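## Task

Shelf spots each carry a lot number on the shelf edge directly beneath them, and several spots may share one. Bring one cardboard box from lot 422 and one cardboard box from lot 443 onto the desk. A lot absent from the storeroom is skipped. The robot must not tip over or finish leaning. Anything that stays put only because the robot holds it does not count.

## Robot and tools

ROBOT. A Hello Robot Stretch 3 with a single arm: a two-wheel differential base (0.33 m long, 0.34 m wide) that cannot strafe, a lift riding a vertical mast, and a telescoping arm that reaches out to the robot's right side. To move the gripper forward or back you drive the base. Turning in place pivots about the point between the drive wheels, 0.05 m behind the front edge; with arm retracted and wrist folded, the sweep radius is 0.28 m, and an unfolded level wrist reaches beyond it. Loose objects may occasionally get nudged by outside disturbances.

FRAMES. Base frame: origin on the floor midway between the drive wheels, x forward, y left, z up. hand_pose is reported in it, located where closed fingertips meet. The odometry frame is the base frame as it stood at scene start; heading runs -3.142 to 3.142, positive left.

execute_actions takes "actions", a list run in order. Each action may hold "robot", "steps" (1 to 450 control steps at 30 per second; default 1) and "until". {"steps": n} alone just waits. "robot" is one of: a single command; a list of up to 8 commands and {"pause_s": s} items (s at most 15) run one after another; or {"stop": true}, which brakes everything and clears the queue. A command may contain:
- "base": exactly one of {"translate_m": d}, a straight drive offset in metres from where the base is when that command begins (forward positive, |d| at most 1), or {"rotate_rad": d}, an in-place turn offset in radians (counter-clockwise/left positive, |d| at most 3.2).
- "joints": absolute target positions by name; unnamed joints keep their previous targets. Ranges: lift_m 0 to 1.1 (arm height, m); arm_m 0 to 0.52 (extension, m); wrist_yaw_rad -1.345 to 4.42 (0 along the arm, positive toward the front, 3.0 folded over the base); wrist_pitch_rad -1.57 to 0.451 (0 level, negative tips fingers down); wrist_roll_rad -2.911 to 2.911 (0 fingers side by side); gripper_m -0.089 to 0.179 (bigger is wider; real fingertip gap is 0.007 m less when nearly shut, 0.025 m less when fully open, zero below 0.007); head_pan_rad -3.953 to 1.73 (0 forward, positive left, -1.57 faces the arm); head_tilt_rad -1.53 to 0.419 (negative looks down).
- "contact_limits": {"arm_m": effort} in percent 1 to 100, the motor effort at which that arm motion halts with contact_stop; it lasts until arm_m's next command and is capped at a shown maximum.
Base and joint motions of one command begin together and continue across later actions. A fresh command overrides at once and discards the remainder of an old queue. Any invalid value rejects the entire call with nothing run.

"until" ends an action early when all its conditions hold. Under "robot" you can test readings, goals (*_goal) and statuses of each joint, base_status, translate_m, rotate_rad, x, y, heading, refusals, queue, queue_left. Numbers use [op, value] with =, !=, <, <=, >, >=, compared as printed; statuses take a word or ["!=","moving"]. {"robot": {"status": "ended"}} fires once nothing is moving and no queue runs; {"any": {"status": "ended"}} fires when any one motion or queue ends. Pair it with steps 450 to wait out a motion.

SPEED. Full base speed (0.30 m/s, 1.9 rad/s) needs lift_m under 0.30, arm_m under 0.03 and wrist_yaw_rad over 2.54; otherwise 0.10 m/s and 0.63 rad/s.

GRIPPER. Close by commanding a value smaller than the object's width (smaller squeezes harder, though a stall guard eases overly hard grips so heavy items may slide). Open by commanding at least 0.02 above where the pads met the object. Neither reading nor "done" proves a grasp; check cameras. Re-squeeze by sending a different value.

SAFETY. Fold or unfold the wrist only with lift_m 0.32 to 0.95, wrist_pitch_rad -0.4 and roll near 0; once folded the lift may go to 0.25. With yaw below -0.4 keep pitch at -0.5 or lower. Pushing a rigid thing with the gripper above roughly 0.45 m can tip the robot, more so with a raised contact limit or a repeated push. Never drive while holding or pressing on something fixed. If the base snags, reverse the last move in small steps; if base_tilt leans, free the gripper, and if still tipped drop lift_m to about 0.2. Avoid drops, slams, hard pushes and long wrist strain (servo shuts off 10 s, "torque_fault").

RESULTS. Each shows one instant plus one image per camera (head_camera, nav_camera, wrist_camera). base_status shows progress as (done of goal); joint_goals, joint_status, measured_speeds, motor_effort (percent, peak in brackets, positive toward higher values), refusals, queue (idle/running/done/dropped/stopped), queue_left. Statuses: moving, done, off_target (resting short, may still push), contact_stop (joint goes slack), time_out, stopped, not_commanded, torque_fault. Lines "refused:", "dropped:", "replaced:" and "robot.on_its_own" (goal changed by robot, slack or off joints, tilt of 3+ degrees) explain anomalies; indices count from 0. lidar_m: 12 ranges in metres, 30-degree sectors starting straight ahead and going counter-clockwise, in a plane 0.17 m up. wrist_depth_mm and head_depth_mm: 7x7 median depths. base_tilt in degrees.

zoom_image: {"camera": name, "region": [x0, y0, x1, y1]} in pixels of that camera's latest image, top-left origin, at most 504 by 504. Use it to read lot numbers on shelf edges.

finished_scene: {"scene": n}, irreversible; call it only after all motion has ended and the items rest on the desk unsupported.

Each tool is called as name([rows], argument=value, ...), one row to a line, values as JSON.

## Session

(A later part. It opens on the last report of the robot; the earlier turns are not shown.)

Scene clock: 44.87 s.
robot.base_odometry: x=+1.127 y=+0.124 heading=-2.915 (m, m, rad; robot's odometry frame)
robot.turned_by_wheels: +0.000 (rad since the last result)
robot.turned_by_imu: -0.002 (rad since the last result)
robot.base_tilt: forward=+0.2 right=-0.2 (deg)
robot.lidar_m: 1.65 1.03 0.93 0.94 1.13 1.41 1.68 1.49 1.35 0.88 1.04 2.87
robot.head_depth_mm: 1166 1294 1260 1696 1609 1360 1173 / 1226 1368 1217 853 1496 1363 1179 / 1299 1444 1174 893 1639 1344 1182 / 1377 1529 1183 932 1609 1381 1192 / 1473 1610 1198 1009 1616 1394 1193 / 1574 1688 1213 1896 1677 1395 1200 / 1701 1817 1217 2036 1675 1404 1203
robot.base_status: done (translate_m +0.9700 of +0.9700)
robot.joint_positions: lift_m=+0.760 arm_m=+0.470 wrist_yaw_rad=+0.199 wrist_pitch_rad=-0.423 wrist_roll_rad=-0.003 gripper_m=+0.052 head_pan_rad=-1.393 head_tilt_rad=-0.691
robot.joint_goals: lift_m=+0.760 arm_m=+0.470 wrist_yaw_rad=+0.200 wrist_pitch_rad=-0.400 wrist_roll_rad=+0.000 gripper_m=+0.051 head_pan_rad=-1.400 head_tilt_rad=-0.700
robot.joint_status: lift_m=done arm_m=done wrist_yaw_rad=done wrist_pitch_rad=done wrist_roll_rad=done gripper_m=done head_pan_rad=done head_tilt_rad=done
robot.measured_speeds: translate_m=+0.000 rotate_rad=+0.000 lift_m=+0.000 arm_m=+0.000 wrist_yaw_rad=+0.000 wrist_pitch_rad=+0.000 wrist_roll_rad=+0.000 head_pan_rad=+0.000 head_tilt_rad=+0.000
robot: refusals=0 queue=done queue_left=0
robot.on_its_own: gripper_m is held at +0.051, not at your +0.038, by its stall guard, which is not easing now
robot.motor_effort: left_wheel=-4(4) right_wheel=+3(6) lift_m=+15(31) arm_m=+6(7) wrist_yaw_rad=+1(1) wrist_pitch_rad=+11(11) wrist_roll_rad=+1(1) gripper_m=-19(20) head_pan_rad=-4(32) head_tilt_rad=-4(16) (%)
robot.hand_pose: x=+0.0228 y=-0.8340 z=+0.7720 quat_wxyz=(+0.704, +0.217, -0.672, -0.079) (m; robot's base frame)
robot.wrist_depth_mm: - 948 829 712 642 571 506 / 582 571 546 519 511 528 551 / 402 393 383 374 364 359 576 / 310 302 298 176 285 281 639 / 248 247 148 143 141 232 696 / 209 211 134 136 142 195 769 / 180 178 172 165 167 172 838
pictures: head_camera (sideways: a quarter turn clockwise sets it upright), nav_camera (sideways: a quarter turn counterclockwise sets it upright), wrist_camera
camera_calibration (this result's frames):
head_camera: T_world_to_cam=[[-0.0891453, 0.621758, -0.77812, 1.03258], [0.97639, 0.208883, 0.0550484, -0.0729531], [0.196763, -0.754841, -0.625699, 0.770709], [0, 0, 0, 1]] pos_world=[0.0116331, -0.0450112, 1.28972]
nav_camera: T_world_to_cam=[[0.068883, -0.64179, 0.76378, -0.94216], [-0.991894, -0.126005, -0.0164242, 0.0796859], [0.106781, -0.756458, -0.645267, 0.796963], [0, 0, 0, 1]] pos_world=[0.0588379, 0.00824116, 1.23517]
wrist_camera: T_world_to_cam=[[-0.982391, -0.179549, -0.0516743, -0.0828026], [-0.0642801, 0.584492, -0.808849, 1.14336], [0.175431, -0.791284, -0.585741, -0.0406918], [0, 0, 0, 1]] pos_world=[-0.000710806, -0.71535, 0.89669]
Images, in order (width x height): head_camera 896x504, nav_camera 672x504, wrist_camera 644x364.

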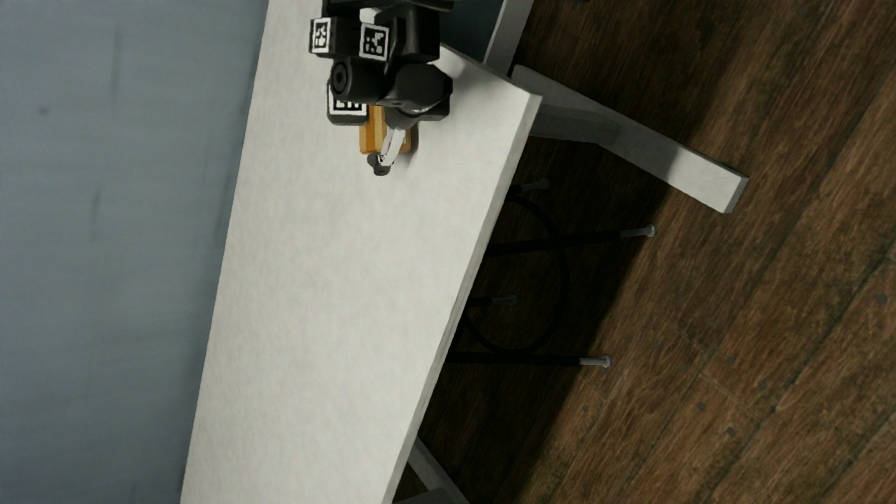

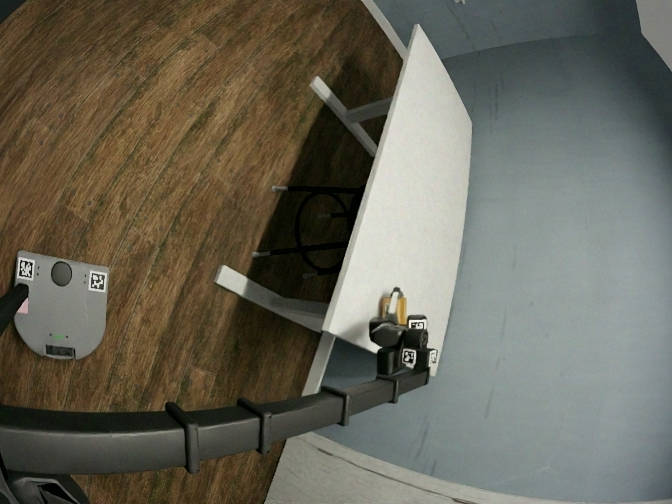

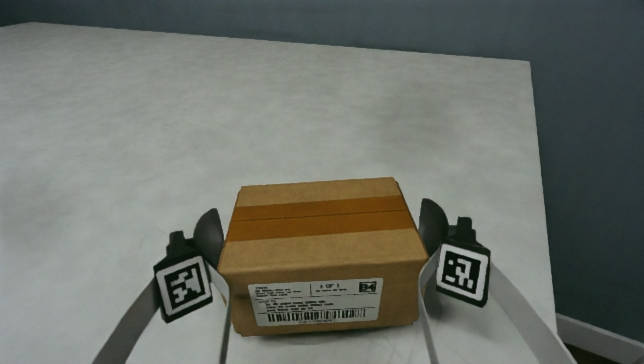

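execute_actions([
  {"robot": {"joints": {"lift_m": 0.742}}, "steps": 60, "until": {"robot": {"status": "ended"}}},
])

execute_actions([
  {"robot": {"joints": {"gripper_m": 0.175}}, "steps": 60, "until": {"robot": {"gripper_m": [">", 0.155]}}},
  {"robot": {"joints": {"arm_m": 0.0, "lift_m": 0.76}}, "steps": 100, "until": {"robot": {"arm_m": ["<", 0.36]}}},
])

execute_actions([
  {"robot": {"base": {"translate_m": 1.0}, "joints": {"gripper_m": 0.03}}, "steps": 100, "until": {"robot": {"arm_m": ["<", 0.17]}}},
  {"robot": {"joints": {"lift_m": 0.28, "head_pan_rad": -2.0, "head_tilt_rad": -0.5}}, "steps": 100, "until": {"robot": {"arm_m": ["<", 0.08]}}},
  {"robot": {"joints": {"wrist_yaw_rad": 2.8}}, "steps": 30},
])

execute_actions([
  {"robot": {"joints": {"head_pan_rad": 0.1, "head_tilt_rad": -0.6}}, "steps": 200, "until": {"robot": {"lift_m": ["<", 0.295]}}},
  {"robot": {"base": {"translate_m": 1.0}}, "steps": 200, "until": {"robot": {"translate_m": [">", 0.45]}}},
])

Scene clock: 46.33 s.
robot.base_odometry: x=+1.127 y=+0.124 heading=-2.915 (m, m, rad; robot's odometry frame)
robot.turned_by_wheels: +0.000 (rad since the last result)
robot.turned_by_imu: +0.000 (rad since the last result)
robot.base_tilt: forward=+0.1 right=-0.2 (deg)
robot.lidar_m: 1.65 1.03 0.93 0.94 1.13 1.41 1.68 1.49 1.35 0.88 1.04 2.87
robot.head_depth_mm: 1163 1295 1211 1709 1621 1359 1174 / 1225 1374 1210 843 1485 1375 1172 / 1298 1440 1174 891 1635 1334 1177 / 1387 1527 1190 933 1608 1386 1190 / 1471 1631 1205 1008 1630 1382 1191 / 1584 1699 1212 1894 1679 1398 1198 / 1711 1819 1219 2046 1671 1407 1206
robot.base_status: done (translate_m +0.9700 of +0.9700)
robot.joint_positions: lift_m=+0.742 arm_m=+0.470 wrist_yaw_rad=+0.199 wrist_pitch_rad=-0.422 wrist_roll_rad=-0.003 gripper_m=+0.052 head_pan_rad=-1.393 head_tilt_rad=-0.691
robot.joint_goals: lift_m=+0.742 arm_m=+0.470 wrist_yaw_rad=+0.200 wrist_pitch_rad=-0.400 wrist_roll_rad=+0.000 gripper_m=+0.051 head_pan_rad=-1.400 head_tilt_rad=-0.700
robot.joint_status: lift_m=done arm_m=done wrist_yaw_rad=done wrist_pitch_rad=done wrist_roll_rad=done gripper_m=done head_pan_rad=done head_tilt_rad=done
robot.measured_speeds: translate_m=+0.000 rotate_rad=+0.000 lift_m=+0.000 arm_m=+0.000 wrist_yaw_rad=+0.000 wrist_pitch_rad=+0.000 wrist_roll_rad=+0.000 head_pan_rad=+0.000 head_tilt_rad=+0.000
robot: refusals=0 queue=done queue_left=0
robot.on_its_own: gripper_m is held at +0.051, not at your +0.038, by its stall guard, which is not easing now
robot.motor_effort: left_wheel=-4(4) right_wheel=+3(3) lift_m=+14(14) arm_m=+7(7) wrist_yaw_rad=+1(1) wrist_pitch_rad=+11(12) wrist_roll_rad=+1(1) gripper_m=-20(20) head_pan_rad=-4(4) head_tilt_rad=-4(5) (%)
robot.hand_pose: x=+0.0228 y=-0.8340 z=+0.7542 quat_wxyz=(+0.704, +0.216, -0.672, -0.079) (m; robot's base frame)
robot.wrist_depth_mm: - 909 795 700 631 558 510 / 534 510 493 468 454 445 541 / 366 352 343 333 327 322 593 / 278 270 264 175 252 251 627 / 224 220 148 143 141 206 681 / 187 189 134 136 143 175 746 / 161 160 154 152 153 152 808
pictures: head_camera (sideways: a quarter turn clockwise sets it upright), nav_camera (sideways: a quarter turn counterclockwise sets it upright), wrist_camera
camera_calibration (this result's frames):
head_camera: T_world_to_cam=[[-0.0891453, 0.621758, -0.77812, 1.03258], [0.97639, 0.208883, 0.0550484, -0.0729531], [0.196763, -0.754841, -0.625699, 0.770709], [0, 0, 0, 1]] pos_world=[0.0116331, -0.0450112, 1.28972]
nav_camera: T_world_to_cam=[[0.068883, -0.64179, 0.76378, -0.94216], [-0.991894, -0.126005, -0.0164242, 0.0796859], [0.106781, -0.756458, -0.645267, 0.796963], [0, 0, 0, 1]] pos_world=[0.0588379, 0.00824116, 1.23517]
wrist_camera: T_world_to_cam=[[-0.982386, -0.179573, -0.0516826, -0.0837398], [-0.0641971, 0.584082, -0.809152, 1.12882], [0.175489, -0.791581, -0.585323, -0.0517818], [0, 0, 0, 1]] pos_world=[-0.000710738, -0.715351, 0.87875]
Images, in order (width x height): head_camera 896x504, nav_camera 672x504, wrist_camera 644x364.

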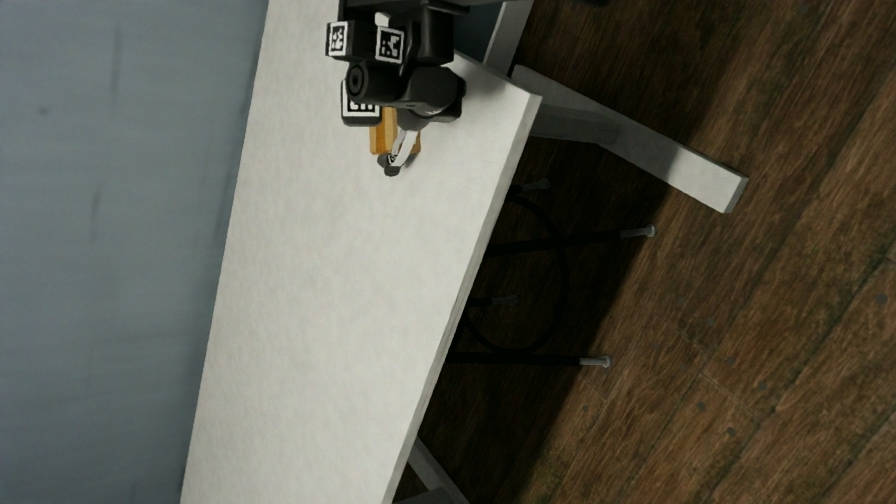

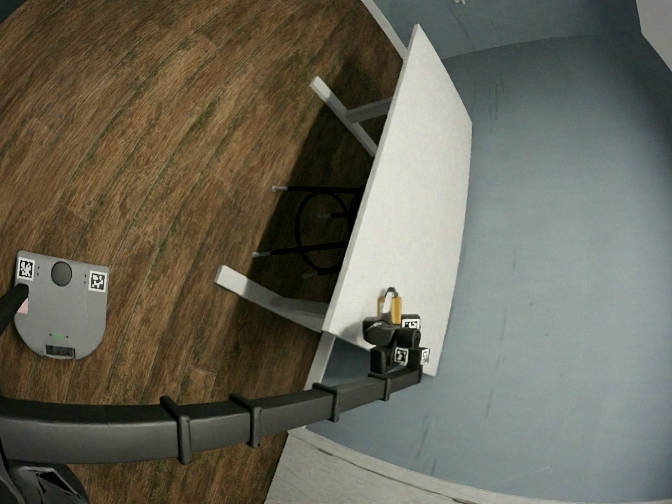

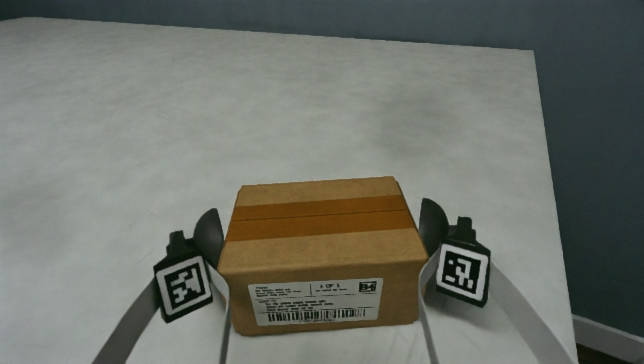

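Scene clock: 48.83 s.
robot.base_odometry: x=+1.127 y=+0.124 heading=-2.915 (m, m, rad; robot's odometry frame)
robot.turned_by_wheels: +0.000 (rad since the last result)
robot.turned_by_imu: +0.000 (rad since the last result)
robot.base_tilt: forward=+0.1 right=-0.1 (deg)
robot.lidar_m: 1.65 1.03 0.93 0.93 1.13 1.41 1.68 1.49 1.35 0.88 1.04 2.87
robot.head_depth_mm: 1165 1296 1156 - 1626 1362 1173 / 1237 1377 1164 - 1491 1374 1179 / 1296 1429 1170 897 1642 1342 1181 / 1386 1535 1186 935 1615 1387 1190 / 1476 1628 1197 1010 1627 1395 1198 / 1576 1686 1207 1885 1679 1395 1205 / 1697 1818 1215 2035 1693 1408 1203
robot.base_status: done (translate_m +0.9700 of +0.9700)
robot.joint_positions: lift_m=+0.760 arm_m=+0.359 wrist_yaw_rad=+0.200 wrist_pitch_rad=-0.417 wrist_roll_rad=-0.003 gripper_m=+0.175 head_pan_rad=-1.393 head_tilt_rad=-0.691
robot.joint_goals: lift_m=+0.760 arm_m=+0.000 wrist_yaw_rad=+0.200 wrist_pitch_rad=-0.400 wrist_roll_rad=+0.000 gripper_m=+0.175 head_pan_rad=-1.400 head_tilt_rad=-0.700
robot.joint_status: lift_m=moving arm_m=moving wrist_yaw_rad=done wrist_pitch_rad=done wrist_roll_rad=done gripper_m=done head_pan_rad=done head_tilt_rad=done
robot.measured_speeds: translate_m=+0.000 rotate_rad=+0.000 lift_m=+0.000 arm_m=-0.140 wrist_yaw_rad=+0.000 wrist_pitch_rad=+0.000 wrist_roll_rad=+0.000 head_pan_rad=+0.000 head_tilt_rad=+0.000
robot: refusals=0 queue=running queue_left=0
robot.motor_effort: left_wheel=-3(3) right_wheel=+3(3) lift_m=+26(29) arm_m=-6(5) wrist_yaw_rad=+1(1) wrist_pitch_rad=+9(11) wrist_roll_rad=+1(1) gripper_m=+0(88) head_pan_rad=-4(4) head_tilt_rad=-4(4) (%)
robot.hand_pose: x=+0.0230 y=-0.7238 z=+0.7724 quat_wxyz=(+0.704, +0.215, -0.672, -0.077) (m; robot's base frame)
robot.wrist_depth_mm: - - 927 778 744 660 588 / 597 578 555 531 515 598 608 / 405 401 383 271 365 716 683 / 316 306 300 241 263 777 735 / 252 253 243 240 235 243 808 / 214 208 205 204 200 213 852 / - 177 178 175 172 908 867
pictures: head_camera (sideways: a quarter turn clockwise sets it upright), nav_camera (sideways: a quarter turn counterclockwise sets it upright), wrist_camera
camera_calibration (this result's frames):
head_camera: T_world_to_cam=[[-0.0891455, 0.621758, -0.778119, 1.03258], [0.97639, 0.208883, 0.0550484, -0.0729531], [0.196763, -0.754841, -0.6257, 0.77071], [0, 0, 0, 1]] pos_world=[0.0116331, -0.0450112, 1.28972]
nav_camera: T_world_to_cam=[[0.0688832, -0.641791, 0.76378, -0.942159], [-0.991894, -0.126006, -0.0164241, 0.0796859], [0.106781, -0.756457, -0.645268, 0.796964], [0, 0, 0, 1]] pos_world=[0.0588379, 0.00824122, 1.23517]
wrist_camera: T_world_to_cam=[[-0.982297, -0.180034, -0.0517763, -0.0630905], [-0.0635148, 0.580093, -0.81207, 1.07859], [0.176235, -0.794405, -0.581259, 0.0409686], [0, 0, 0, 1]] pos_world=[-0.000687413, -0.604494, 0.896435]
Images, in order (width x height): head_camera 896x504, nav_camera 672x504, wrist_camera 644x364.

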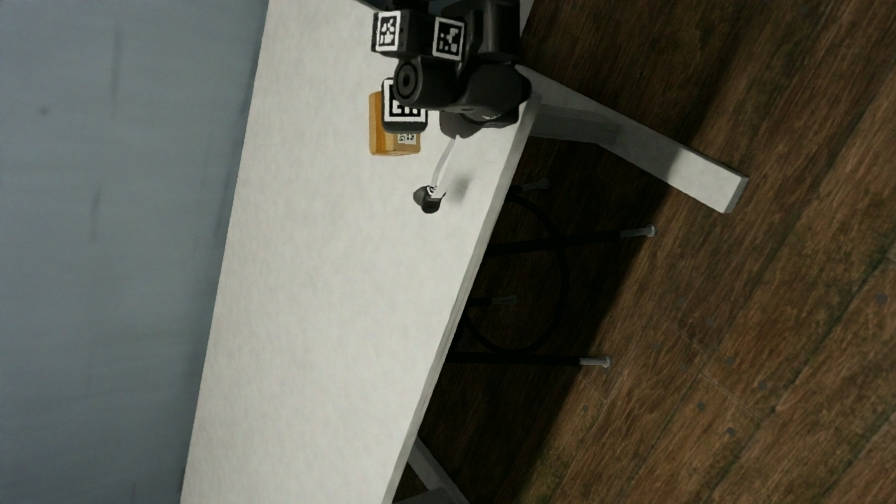

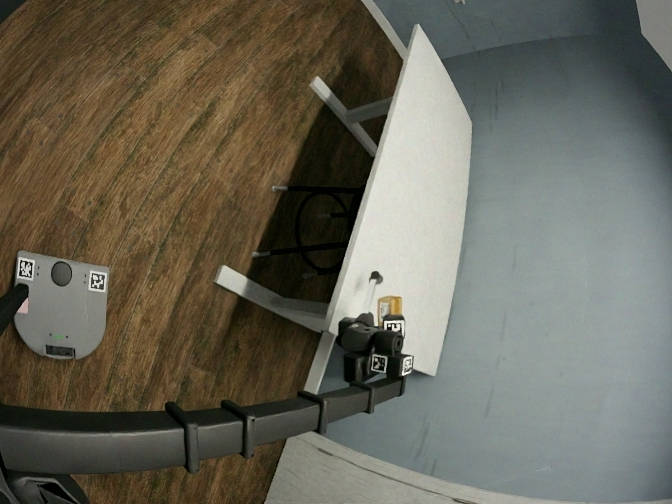

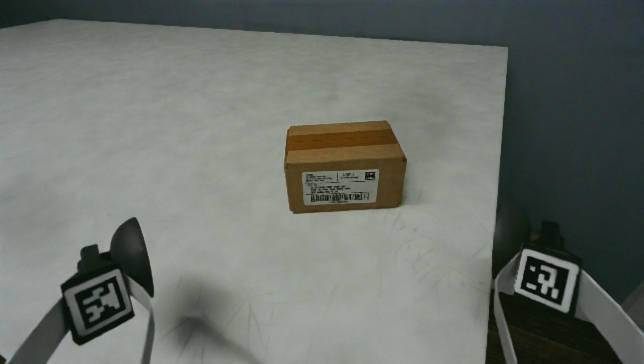

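Scene clock: 51.83 s.
robot.base_odometry: x=+0.868 y=+0.064 heading=-2.915 (m, m, rad; robot's odometry frame)
robot.turned_by_wheels: +0.000 (rad since the last result)
robot.turned_by_imu: +0.000 (rad since the last result)
robot.base_tilt: forward=+0.2 right=-0.3 (deg)
robot.lidar_m: 1.49 0.94 0.84 0.85 1.02 1.66 1.67 1.59 0.99 0.86 0.95 2.62
robot.head_depth_mm: 1233 1340 1478 1631 1812 1558 1291 / 1227 1347 1490 1665 1840 1570 1291 / 1226 1345 1481 1655 1792 1562 1300 / 1227 1338 1478 1196 913 1486 1267 / 1220 1332 1471 1211 924 1591 1305 / 1218 1327 1454 1216 890 1549 1313 / 1215 1318 1460 1227 898 1550 1318
robot.base_status: moving (translate_m +0.2664 of +1.0000)
robot.joint_positions: lift_m=+0.611 arm_m=+0.003 wrist_yaw_rad=+1.455 wrist_pitch_rad=-0.417 wrist_roll_rad=-0.002 gripper_m=+0.030 head_pan_rad=-1.993 head_tilt_rad=-0.507
robot.joint_goals: lift_m=+0.280 arm_m=+0.000 wrist_yaw_rad=+2.800 wrist_pitch_rad=-0.400 wrist_roll_rad=+0.000 gripper_m=+0.030 head_pan_rad=-2.000 head_tilt_rad=-0.500
robot.joint_status: lift_m=moving arm_m=moving wrist_yaw_rad=moving wrist_pitch_rad=done wrist_roll_rad=done gripper_m=done head_pan_rad=done head_tilt_rad=done
robot.measured_speeds: translate_m=+0.100 rotate_rad=+0.000 lift_m=-0.110 arm_m=-0.008 wrist_yaw_rad=+1.998 wrist_pitch_rad=+0.000 wrist_roll_rad=+0.000 head_pan_rad=+0.000 head_tilt_rad=+0.000
robot: refusals=0 queue=running queue_left=0
robot.motor_effort: left_wheel=-1(2) right_wheel=+6(11) lift_m=+11(30) arm_m=-9(6) wrist_yaw_rad=+5(4) wrist_pitch_rad=+8(9) wrist_roll_rad=+1(1) gripper_m=+0(86) head_pan_rad=-4(36) head_tilt_rad=+3(22) (%)
robot.hand_pose: x=+0.2017 y=-0.1738 z=+0.6243 quat_wxyz=(+0.615, +0.569, -0.418, +0.352) (m; robot's base frame)
robot.wrist_depth_mm: 978 - - - - - - / 986 - - - - - - / 975 - - - - - - / 992 - - - - - - / - - - - - - - / 919 929 925 878 883 866 861 / 806 819 785 777 785 768 726
pictures: head_camera (sideways: a quarter turn clockwise sets it upright), nav_camera (sideways: a quarter turn counterclockwise sets it upright), wrist_camera
camera_calibration (this result's frames):
head_camera: T_world_to_cam=[[0.214655, 0.423956, -0.879877, 1.1634], [0.927792, -0.369988, 0.0480708, -0.0635849], [-0.305164, -0.826662, -0.472763, 0.574797], [0, 0, 0, 1]] pos_world=[-0.0153284, -0.0415937, 1.29845]
nav_camera: T_world_to_cam=[[-0.243651, -0.431202, 0.868734, -1.07709], [-0.891499, 0.452303, -0.0255327, 0.0909368], [-0.381921, -0.780697, -0.49462, 0.603955], [0, 0, 0, 1]] pos_world=[0.0492998, -0.0340668, 1.23675]
wrist_camera: T_world_to_cam=[[-0.133184, -0.989714, -0.0522365, -0.107856], [-0.57088, 0.119693, -0.812262, 0.672984], [0.810159, -0.0783593, -0.580949, 0.356664], [0, 0, 0, 1]] pos_world=[0.0808734, -0.15935, 0.748209]
Images, in order (width x height): head_camera 896x504, nav_camera 672x504, wrist_camera 644x364.

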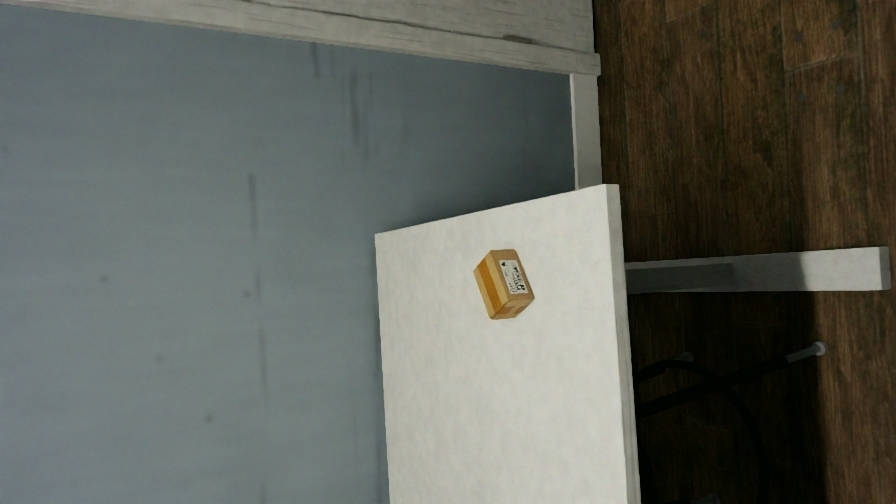

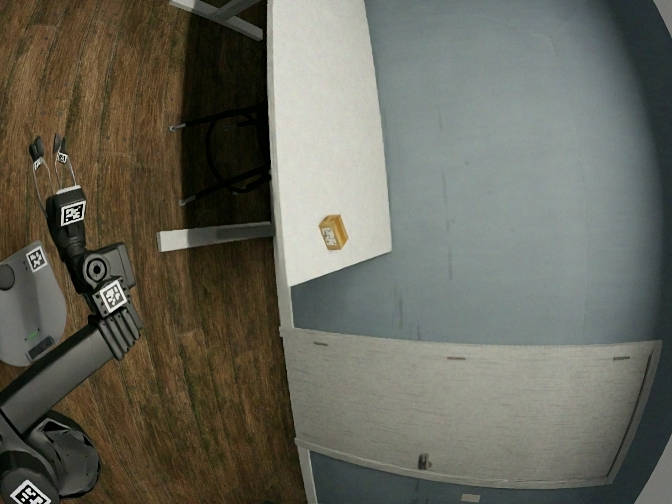

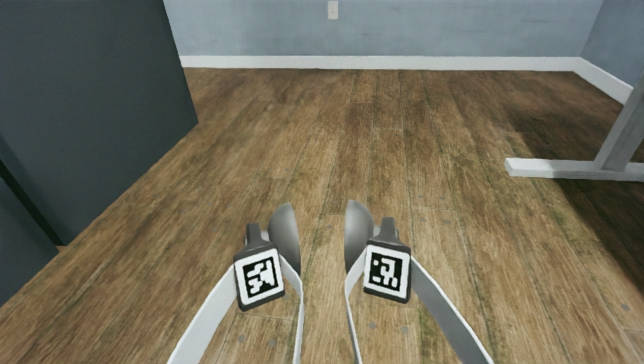

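Scene clock: 56.47 s.
robot.base_odometry: x=+0.137 y=-0.104 heading=-2.915 (m, m, rad; robot's odometry frame)
robot.turned_by_wheels: +0.000 (rad since the last result)
robot.turned_by_imu: +0.001 (rad since the last result)
robot.base_tilt: forward=+0.6 right=-0.2 (deg)
robot.lidar_m: 1.05 0.66 0.59 0.60 0.72 1.38 2.39 1.39 1.04 1.33 2.06 1.91
robot.head_depth_mm: 1599 1751 1952 2119 1787 1461 1228 / 1686 1852 2054 2231 1795 1454 1226 / 1760 1935 2173 2316 1805 1466 1238 / 1837 2048 2312 2360 1832 1475 1241 / 1888 2058 1069 1172 1287 1381 1246 / 788 842 902 972 1058 1152 1203 / 692 735 781 834 893 959 1043
robot.base_status: moving (translate_m +0.4549 of +1.0000)
robot.joint_positions: lift_m=+0.280 arm_m=+0.003 wrist_yaw_rad=+2.799 wrist_pitch_rad=-0.417 wrist_roll_rad=-0.002 gripper_m=+0.030 head_pan_rad=+0.093 head_tilt_rad=-0.593
robot.joint_goals: lift_m=+0.280 arm_m=+0.000 wrist_yaw_rad=+2.800 wrist_pitch_rad=-0.400 wrist_roll_rad=+0.000 gripper_m=+0.030 head_pan_rad=+0.100 head_tilt_rad=-0.600
robot.joint_status: lift_m=done arm_m=done wrist_yaw_rad=done wrist_pitch_rad=done wrist_roll_rad=done gripper_m=done head_pan_rad=done head_tilt_rad=done
robot.measured_speeds: translate_m=+0.294 rotate_rad=+0.000 lift_m=+0.000 arm_m=+0.000 wrist_yaw_rad=+0.000 wrist_pitch_rad=+0.000 wrist_roll_rad=+0.000 head_pan_rad=+0.000 head_tilt_rad=+0.000
robot: refusals=0 queue=running queue_left=0
robot.motor_effort: left_wheel=+0(7) right_wheel=+5(11) lift_m=+14(15) arm_m=-6(7) wrist_yaw_rad=+2(3) wrist_pitch_rad=+8(8) wrist_roll_rad=+1(1) gripper_m=+1(0) head_pan_rad=+3(38) head_tilt_rad=-3(15) (%)
robot.hand_pose: x=+0.0542 y=+0.0639 z=+0.2934 quat_wxyz=(+0.262, +0.706, +0.027, +0.658) (m; robot's base frame)
robot.wrist_depth_mm: 563 573 578 584 607 612 618 / 608 619 637 636 658 667 670 / - 687 710 716 734 758 778 / - 739 739 719 719 702 697 / - 616 594 584 581 562 560 / 502 - 515 492 480 489 481 / 453 - - 427 420 419 409
pictures: head_camera (sideways: a quarter turn clockwise sets it upright), nav_camera (sideways: a quarter turn counterclockwise sets it upright), wrist_camera
camera_calibration (this result's frames):
head_camera: T_world_to_cam=[[-0.548344, -0.0289107, -0.835753, 1.11051], [-0.130778, 0.99007, 0.0515554, -0.0616586], [0.825964, 0.137568, -0.54668, 0.664071], [0, 0, 0, 1]] pos_world=[0.0523805, 0.00179716, 1.29433]
nav_camera: T_world_to_cam=[[0.56791, 0.00715017, 0.82306, -1.02248], [0.0435288, -0.998824, -0.0213577, 0.0797952], [0.821939, 0.047956, -0.567553, 0.691503], [0, 0, 0, 1]] pos_world=[0.00882956, 0.0538505, 1.23573]
wrist_camera: T_world_to_cam=[[0.934248, -0.352762, -0.0523366, -0.00808711], [-0.245293, -0.529112, -0.812325, 0.31541], [0.258865, 0.771751, -0.580852, 0.27811], [0, 0, 0, 1]] pos_world=[0.0129302, -0.0505974, 0.417333]
Images, in order (width x height): head_camera 896x504, nav_camera 672x504, wrist_camera 644x364.

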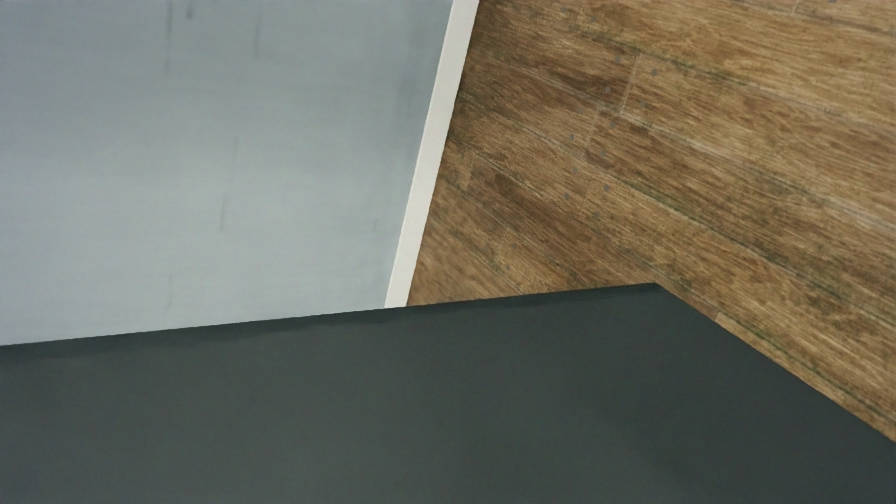

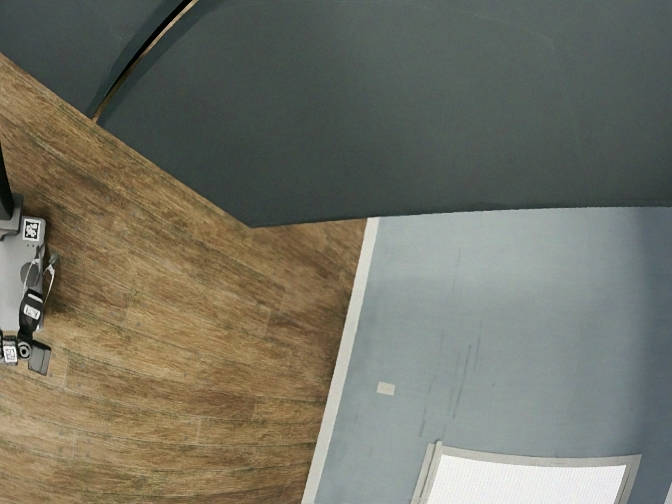

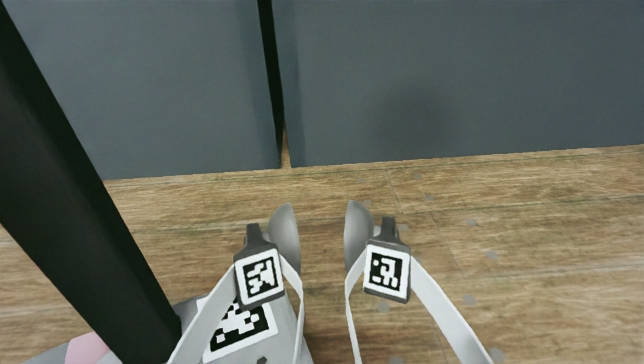

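execute_actions(actions=[])

Scene clock: 57.37 s.
robot.base_odometry: x=-0.121 y=-0.164 heading=-2.915 (m, m, rad; robot's odometry frame)
robot.turned_by_wheels: +0.000 (rad since the last result)
robot.turned_by_imu: +0.000 (rad since the last result)
robot.base_tilt: forward=-0.2 right=-0.6 (deg)
robot.lidar_m: 1.67 0.56 0.50 0.51 0.61 1.18 2.65 1.37 1.20 1.33 1.84 1.66
robot.head_depth_mm: 1376 1505 1663 1867 1788 1457 1230 / 1447 1603 1766 1976 1790 1458 1232 / 1526 1687 1867 2095 1806 1467 1236 / 1603 1780 1998 2203 1805 1466 1240 / 1673 1880 2109 2293 1719 1205 1225 / 1714 716 763 823 890 970 1073 / 586 622 660 706 755 814 880
robot.base_status: moving (translate_m +0.7197 of +1.0000)
robot.joint_positions: lift_m=+0.280 arm_m=+0.003 wrist_yaw_rad=+2.799 wrist_pitch_rad=-0.417 wrist_roll_rad=-0.002 gripper_m=+0.030 head_pan_rad=+0.093 head_tilt_rad=-0.593
robot.joint_goals: lift_m=+0.280 arm_m=+0.000 wrist_yaw_rad=+2.800 wrist_pitch_rad=-0.400 wrist_roll_rad=+0.000 gripper_m=+0.030 head_pan_rad=+0.100 head_tilt_rad=-0.600
robot.joint_status: lift_m=done arm_m=done wrist_yaw_rad=done wrist_pitch_rad=done wrist_roll_rad=done gripper_m=done head_pan_rad=done head_tilt_rad=done
robot.measured_speeds: translate_m=+0.294 rotate_rad=+0.000 lift_m=+0.000 arm_m=+0.000 wrist_yaw_rad=+0.000 wrist_pitch_rad=+0.000 wrist_roll_rad=+0.000 head_pan_rad=+0.000 head_tilt_rad=+0.000
robot: refusals=0 queue=running queue_left=0
robot.motor_effort: left_wheel=+0(1) right_wheel=+6(5) lift_m=+14(14) arm_m=-6(6) wrist_yaw_rad=+2(2) wrist_pitch_rad=+8(8) wrist_roll_rad=+1(1) gripper_m=+0(0) head_pan_rad=+3(2) head_tilt_rad=-3(3) (%)
robot.hand_pose: x=+0.0542 y=+0.0639 z=+0.2934 quat_wxyz=(+0.262, +0.706, +0.027, +0.658) (m; robot's base frame)
robot.wrist_depth_mm: 485 487 497 509 518 522 535 / 525 535 534 554 566 580 585 / - 595 594 621 636 646 660 / - 657 685 666 681 679 677 / - 607 605 584 589 579 560 / 500 - 522 492 481 486 467 / 457 - - 425 423 423 413
pictures: head_camera (sideways: a quarter turn clockwise sets it upright), nav_camera (sideways: a quarter turn counterclockwise sets it upright), wrist_camera
camera_calibration (this result's frames):
head_camera: T_world_to_cam=[[-0.548344, -0.0289102, -0.835753, 1.11051], [-0.130777, 0.99007, 0.0515554, -0.0616586], [0.825964, 0.137567, -0.54668, 0.664071], [0, 0, 0, 1]] pos_world=[0.0523805, 0.00179712, 1.29433]
nav_camera: T_world_to_cam=[[0.56791, 0.00714966, 0.82306, -1.02248], [0.0435279, -0.998824, -0.0213577, 0.0797952], [0.821939, 0.0479553, -0.567553, 0.691503], [0, 0, 0, 1]] pos_world=[0.00882961, 0.0538505, 1.23573]
wrist_camera: T_world_to_cam=[[0.934248, -0.352762, -0.0523365, -0.0080871], [-0.245293, -0.529112, -0.812325, 0.31541], [0.258865, 0.771751, -0.580852, 0.278111], [0, 0, 0, 1]] pos_world=[0.0129302, -0.0505974, 0.417333]
Images, in order (width x height): head_camera 896x504, nav_camera 672x504, wrist_camera 644x364.

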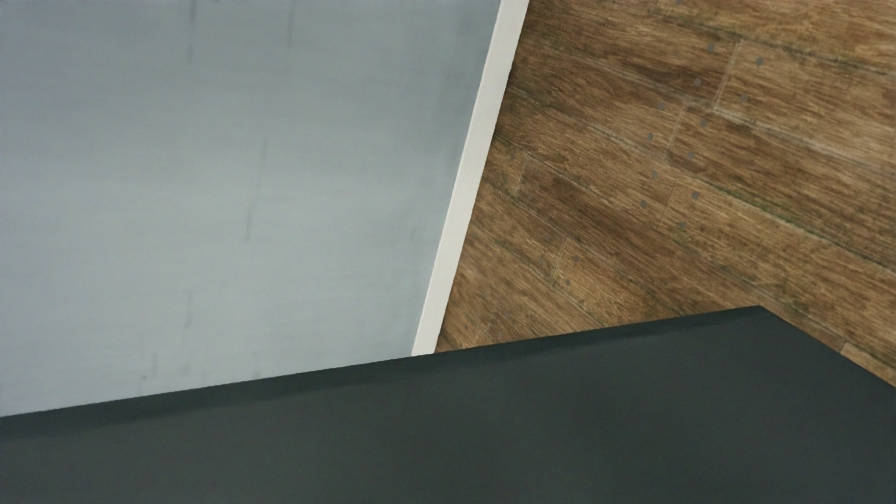

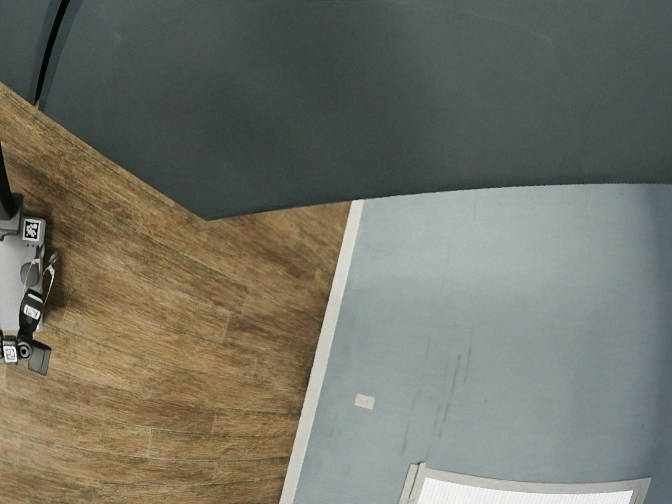

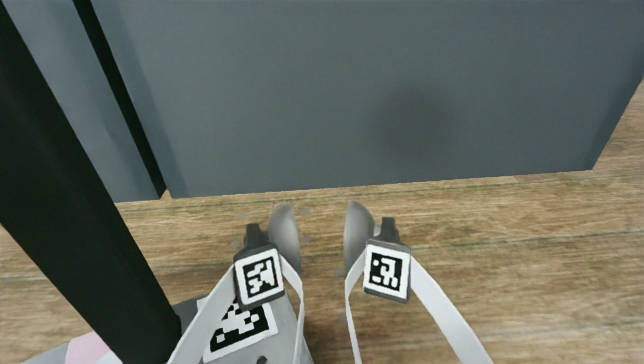

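execute_actions([
  {"steps": 60, "until": {"robot": {"x": ["<", -0.25]}}},
  {"robot": {"base": {"translate_m": 1.0}}, "steps": 60, "until": {"robot": {"x": ["<", -0.75]}}},
])

Scene clock: 59.57 s.
robot.base_odometry: x=-0.751 y=-0.309 heading=-2.915 (m, m, rad; robot's odometry frame)
robot.turned_by_wheels: +0.000 (rad since the last result)
robot.turned_by_imu: +0.000 (rad since the last result)
robot.base_tilt: forward=+0.3 right=-0.5 (deg)
robot.lidar_m: 1.05 1.28 0.29 0.29 0.35 0.67 3.27 1.69 1.53 1.86 1.16 1.05
robot.head_depth_mm: 854 938 1029 1150 1306 1413 1223 / 895 985 1091 1232 1408 1468 1229 / 943 1037 1162 1306 1515 1473 1231 / 987 1092 1232 1412 1635 1468 1242 / 1038 1163 1317 1514 1718 1482 1241 / 1101 1231 1410 1642 1794 1488 1256 / 1161 1324 1528 1797 1858 1491 1256
robot.base_status: moving (translate_m +0.5101 of +1.0000)
robot.joint_positions: lift_m=+0.280 arm_m=+0.003 wrist_yaw_rad=+2.799 wrist_pitch_rad=-0.417 wrist_roll_rad=-0.002 gripper_m=+0.030 head_pan_rad=+0.093 head_tilt_rad=-0.593
robot.joint_goals: lift_m=+0.280 arm_m=+0.000 wrist_yaw_rad=+2.800 wrist_pitch_rad=-0.400 wrist_roll_rad=+0.000 gripper_m=+0.030 head_pan_rad=+0.100 head_tilt_rad=-0.600
robot.joint_status: lift_m=done arm_m=done wrist_yaw_rad=done wrist_pitch_rad=done wrist_roll_rad=done gripper_m=done head_pan_rad=done head_tilt_rad=done
robot.measured_speeds: translate_m=+0.294 rotate_rad=+0.000 lift_m=+0.000 arm_m=+0.000 wrist_yaw_rad=+0.000 wrist_pitch_rad=+0.000 wrist_roll_rad=+0.000 head_pan_rad=+0.000 head_tilt_rad=+0.000
robot: refusals=0 queue=running queue_left=0
robot.motor_effort: left_wheel=-1(1) right_wheel=+5(4) lift_m=+15(14) arm_m=-6(6) wrist_yaw_rad=+2(1) wrist_pitch_rad=+8(8) wrist_roll_rad=+1(1) gripper_m=+0(0) head_pan_rad=+2(3) head_tilt_rad=-2(3) (%)
robot.hand_pose: x=+0.0542 y=+0.0639 z=+0.2934 quat_wxyz=(+0.262, +0.706, +0.027, +0.658) (m; robot's base frame)
robot.wrist_depth_mm: 285 293 294 - - - - / 310 319 325 - - - - / - 349 355 898 882 887 861 / - 394 399 647 704 706 671 / - 450 452 552 590 569 558 / 482 - 504 486 476 479 475 / 453 - - 424 420 420 414
pictures: head_camera (sideways: a quarter turn clockwise sets it upright), nav_camera (sideways: a quarter turn counterclockwise sets it upright), wrist_camera
camera_calibration (this result's frames):
head_camera: T_world_to_cam=[[-0.548344, -0.0289103, -0.835753, 1.11051], [-0.130777, 0.99007, 0.0515554, -0.0616586], [0.825964, 0.137567, -0.54668, 0.664071], [0, 0, 0, 1]] pos_world=[0.0523805, 0.00179713, 1.29433]
nav_camera: T_world_to_cam=[[0.56791, 0.00714976, 0.82306, -1.02248], [0.0435281, -0.998824, -0.0213577, 0.0797952], [0.821939, 0.0479554, -0.567553, 0.691503], [0, 0, 0, 1]] pos_world=[0.0088296, 0.0538505, 1.23573]
wrist_camera: T_world_to_cam=[[0.934248, -0.352762, -0.0523365, -0.00808714], [-0.245293, -0.529112, -0.812325, 0.31541], [0.258865, 0.771751, -0.580852, 0.27811], [0, 0, 0, 1]] pos_world=[0.0129302, -0.0505974, 0.417333]
Images, in order (width x height): head_camera 896x504, nav_camera 672x504, wrist_camera 644x364.

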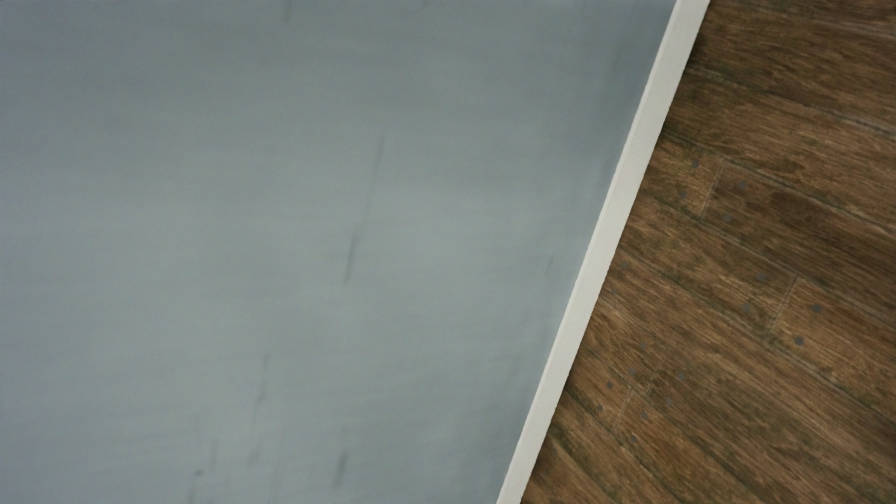

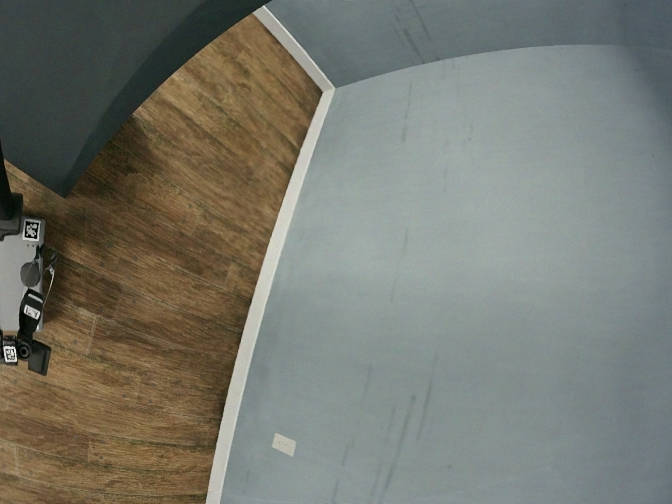

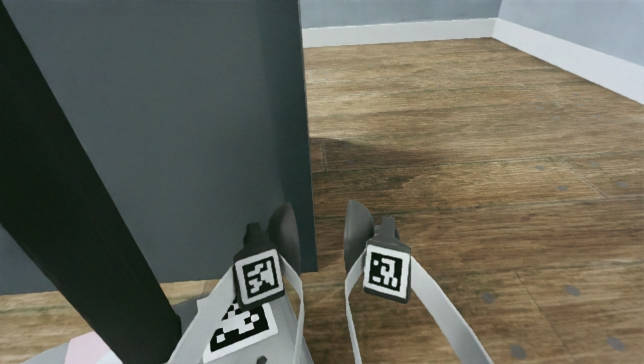

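execute_actions([
  {"steps": 120, "until": {"robot": {"base_status": ["!=", "moving"]}}},
  {"robot": [{"base": {"rotate_rad": 1.235}, "joints": {"head_pan_rad": 1.7, "head_tilt_rad": -0.2}}, {"base": {"translate_m": 1.0}}], "steps": 200, "until": {"robot": {"translate_m": [">", 0.6], "queue_left": ["=", 0], "rotate_rad_goal": ["=", 0]}}},
])

Scene clock: 66.87 s.
robot.base_odometry: x=-1.294 y=-1.016 heading=-1.680 (m, m, rad; robot's odometry frame)
robot.turned_by_wheels: +1.235 (rad since the last result)
robot.turned_by_imu: +1.263 (rad since the last result)
robot.base_tilt: forward=+0.2 right=-1.9 (deg)
robot.lidar_m: 0.99 1.03 1.42 0.43 0.44 0.62 2.23 0.83 0.61 0.59 0.62 0.85
robot.head_depth_mm: 3181 3914 - - 3273 2205 1665 / 3142 3931 - - 3059 2208 1659 / 353 366 383 401 420 441 463 / 359 371 387 403 422 442 465 / 367 378 395 413 432 453 478 / 374 387 403 422 442 462 487 / - 390 - - - - -
robot.base_status: moving (translate_m +0.6003 of +1.0000)
robot.joint_positions: lift_m=+0.280 arm_m=+0.003 wrist_yaw_rad=+2.799 wrist_pitch_rad=-0.417 wrist_roll_rad=-0.002 gripper_m=+0.030 head_pan_rad=+1.693 head_tilt_rad=-0.211
robot.joint_goals: lift_m=+0.280 arm_m=+0.000 wrist_yaw_rad=+2.800 wrist_pitch_rad=-0.400 wrist_roll_rad=+0.000 gripper_m=+0.030 head_pan_rad=+1.700 head_tilt_rad=-0.200
robot.joint_status: lift_m=done arm_m=done wrist_yaw_rad=done wrist_pitch_rad=done wrist_roll_rad=done gripper_m=done head_pan_rad=done head_tilt_rad=done
robot.measured_speeds: translate_m=+0.294 rotate_rad=+0.000 lift_m=+0.000 arm_m=+0.000 wrist_yaw_rad=+0.000 wrist_pitch_rad=+0.000 wrist_roll_rad=+0.000 head_pan_rad=+0.000 head_tilt_rad=+0.000
robot: refusals=0 queue=running queue_left=0
robot.motor_effort: left_wheel=-1(13) right_wheel=+6(14) lift_m=+14(14) arm_m=-6(6) wrist_yaw_rad=+2(1) wrist_pitch_rad=+8(8) wrist_roll_rad=+1(1) gripper_m=+0(0) head_pan_rad=+2(38) head_tilt_rad=+5(33) (%)
robot.hand_pose: x=+0.0542 y=+0.0639 z=+0.2934 quat_wxyz=(+0.262, +0.706, +0.027, +0.658) (m; robot's base frame)
robot.wrist_depth_mm: 361 391 - - - - 824 / 389 420 - - - - 863 / - 454 996 926 877 906 812 / - 494 710 718 710 698 677 / - 558 588 589 577 581 566 / 507 - 517 502 475 484 471 / 454 - - 426 417 411 409
pictures: head_camera (sideways: a quarter turn clockwise sets it upright), nav_camera (sideways: a quarter turn counterclockwise sets it upright), wrist_camera
camera_calibration (this result's frames):
head_camera: T_world_to_cam=[[0.00203918, -0.198001, -0.9802, 1.29567], [-0.983795, -0.176134, 0.0335325, -0.0330129], [-0.179286, 0.964247, -0.195152, 0.212739], [0, 0, 0, 1]] pos_world=[0.00302112, 0.0455954, 1.31264]
nav_camera: T_world_to_cam=[[0.0187135, 0.221648, 0.974947, -1.21732], [0.995707, 0.0842832, -0.0382733, 0.0960241], [-0.0906548, 0.971477, -0.21912, 0.243646], [0, 0, 0, 1]] pos_world=[-0.0507437, 0.0250277, 1.24389]
wrist_camera: T_world_to_cam=[[0.934253, -0.352749, -0.0523368, -0.00808872], [-0.245286, -0.529116, -0.812325, 0.315399], [0.258854, 0.771754, -0.580852, 0.278114], [0, 0, 0, 1]] pos_world=[0.0129289, -0.0506065, 0.417326]
Images, in order (width x height): head_camera 896x504, nav_camera 672x504, wrist_camera 644x364.

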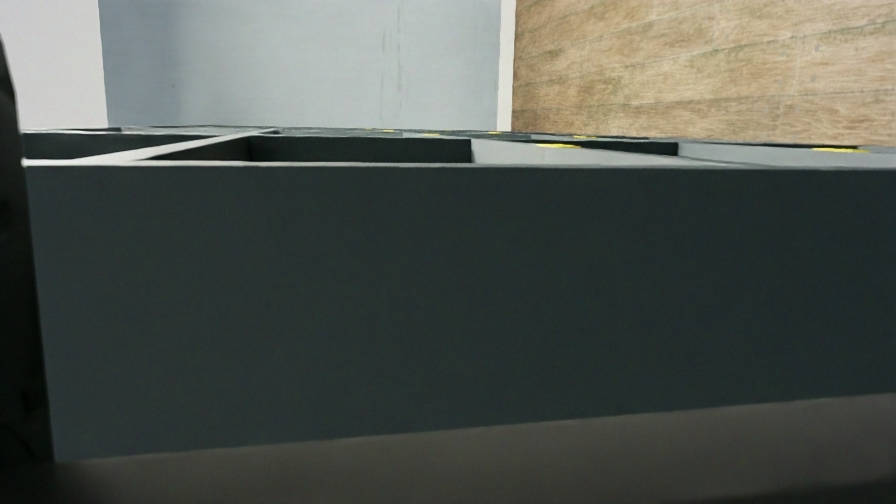

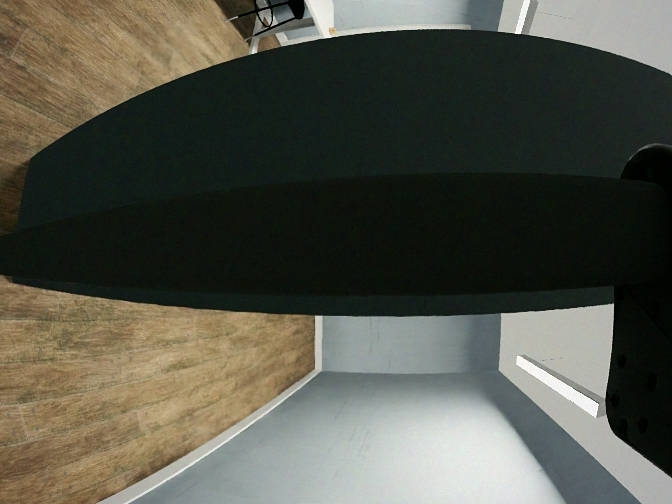

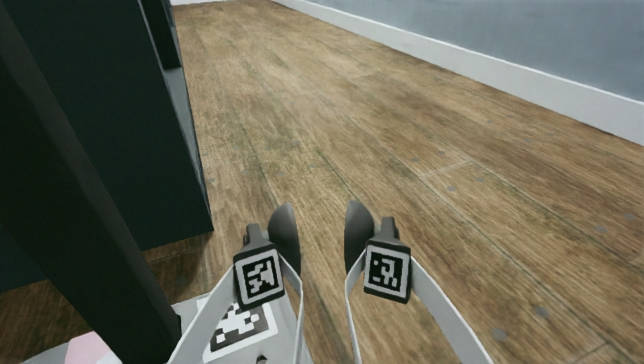

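execute_actions([
  {"steps": 60, "until": {"robot": {"y": ["<", -1.19]}}},
  {"robot": {"base": {"translate_m": 0.29}}, "steps": 100, "until": {"robot": {"status": "ended"}}},
])

Scene clock: 69.67 s.
robot.base_odometry: x=-1.345 y=-1.480 heading=-1.680 (m, m, rad; robot's odometry frame)
robot.turned_by_wheels: +0.000 (rad since the last result)
robot.turned_by_imu: +0.000 (rad since the last result)
robot.base_tilt: forward=+0.1 right=-0.2 (deg)
robot.lidar_m: 0.52 0.54 0.75 2.12 1.33 0.65 2.25 0.83 0.62 0.60 0.62 0.54
robot.head_depth_mm: 3112 3828 3945 3967 3089 2208 1670 / 3284 3910 - - 3307 2202 1671 / 3382 - - - 3322 2244 1668 / 3349 3090 3176 3005 2740 2244 1668 / 1792 2175 2296 2319 1996 1910 1611 / 1243 1270 1335 1383 1460 1466 1571 / - 1267 - - - - -
robot.base_status: done (translate_m +0.2900 of +0.2900)
robot.joint_positions: lift_m=+0.280 arm_m=+0.003 wrist_yaw_rad=+2.799 wrist_pitch_rad=-0.417 wrist_roll_rad=-0.002 gripper_m=+0.030 head_pan_rad=+1.693 head_tilt_rad=-0.211
robot.joint_goals: lift_m=+0.280 arm_m=+0.000 wrist_yaw_rad=+2.800 wrist_pitch_rad=-0.400 wrist_roll_rad=+0.000 gripper_m=+0.030 head_pan_rad=+1.700 head_tilt_rad=-0.200
robot.joint_status: lift_m=done arm_m=done wrist_yaw_rad=done wrist_pitch_rad=done wrist_roll_rad=done gripper_m=done head_pan_rad=done head_tilt_rad=done
robot.measured_speeds: translate_m=+0.000 rotate_rad=+0.000 lift_m=+0.000 arm_m=+0.000 wrist_yaw_rad=+0.000 wrist_pitch_rad=+0.000 wrist_roll_rad=+0.000 head_pan_rad=+0.000 head_tilt_rad=+0.000
robot: refusals=0 queue=done queue_left=0
robot.motor_effort: left_wheel=-4(10) right_wheel=+4(6) lift_m=+15(15) arm_m=-6(7) wrist_yaw_rad=+1(1) wrist_pitch_rad=+8(8) wrist_roll_rad=+1(1) gripper_m=+0(0) head_pan_rad=+2(2) head_tilt_rad=+4(6) (%)
robot.hand_pose: x=+0.0542 y=+0.0639 z=+0.2934 quat_wxyz=(+0.262, +0.706, +0.027, +0.658) (m; robot's base frame)
robot.wrist_depth_mm: - - - - 757 551 425 / - - - - 819 578 442 / - - 962 941 824 591 454 / - 755 735 735 723 613 475 / - 611 600 594 582 561 478 / 501 - 525 487 474 488 462 / 451 - - 424 422 412 419
pictures: head_camera (sideways: a quarter turn clockwise sets it upright), nav_camera (sideways: a quarter turn counterclockwise sets it upright), wrist_camera
camera_calibration (this result's frames):
head_camera: T_world_to_cam=[[0.00203911, -0.198001, -0.9802, 1.29567], [-0.983795, -0.176133, 0.0335325, -0.0330129], [-0.179285, 0.964247, -0.195152, 0.212739], [0, 0, 0, 1]] pos_world=[0.00302114, 0.0455954, 1.31264]
nav_camera: T_world_to_cam=[[0.0187136, 0.221649, 0.974947, -1.21732], [0.995707, 0.0842827, -0.0382733, 0.0960241], [-0.0906544, 0.971477, -0.21912, 0.243647], [0, 0, 0, 1]] pos_world=[-0.0507437, 0.0250277, 1.24389]
wrist_camera: T_world_to_cam=[[0.934253, -0.352749, -0.0523366, -0.00808882], [-0.245286, -0.529116, -0.812325, 0.315399], [0.258855, 0.771754, -0.580852, 0.278114], [0, 0, 0, 1]] pos_world=[0.0129289, -0.0506065, 0.417326]
Images, in order (width x height): head_camera 896x504, nav_camera 672x504, wrist_camera 644x364.

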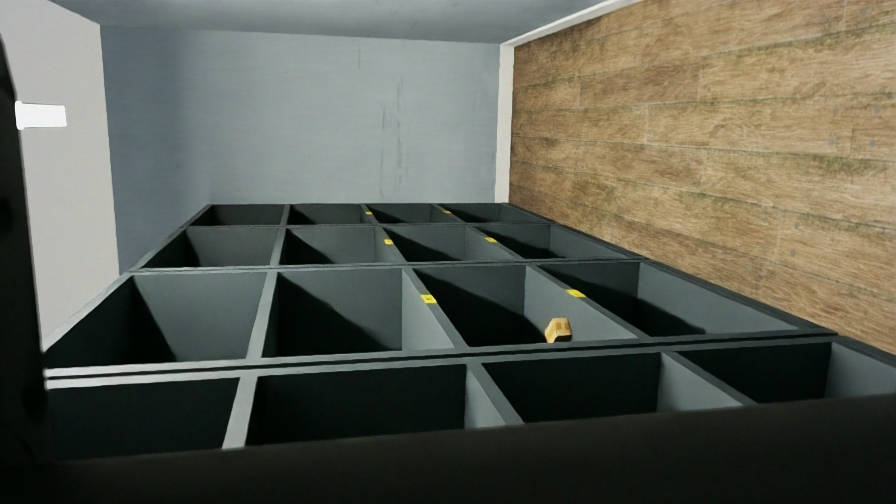

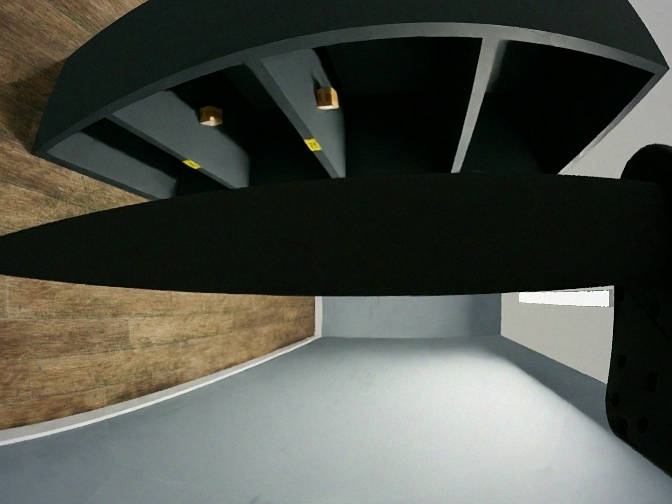

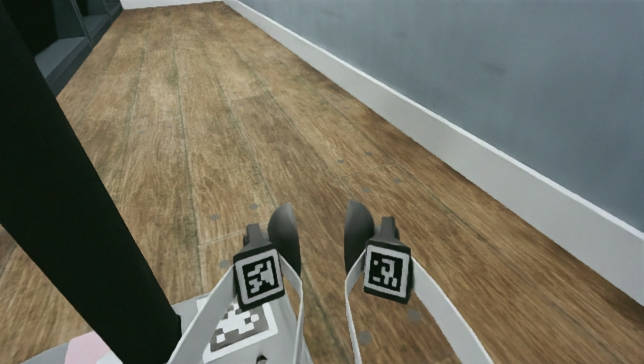

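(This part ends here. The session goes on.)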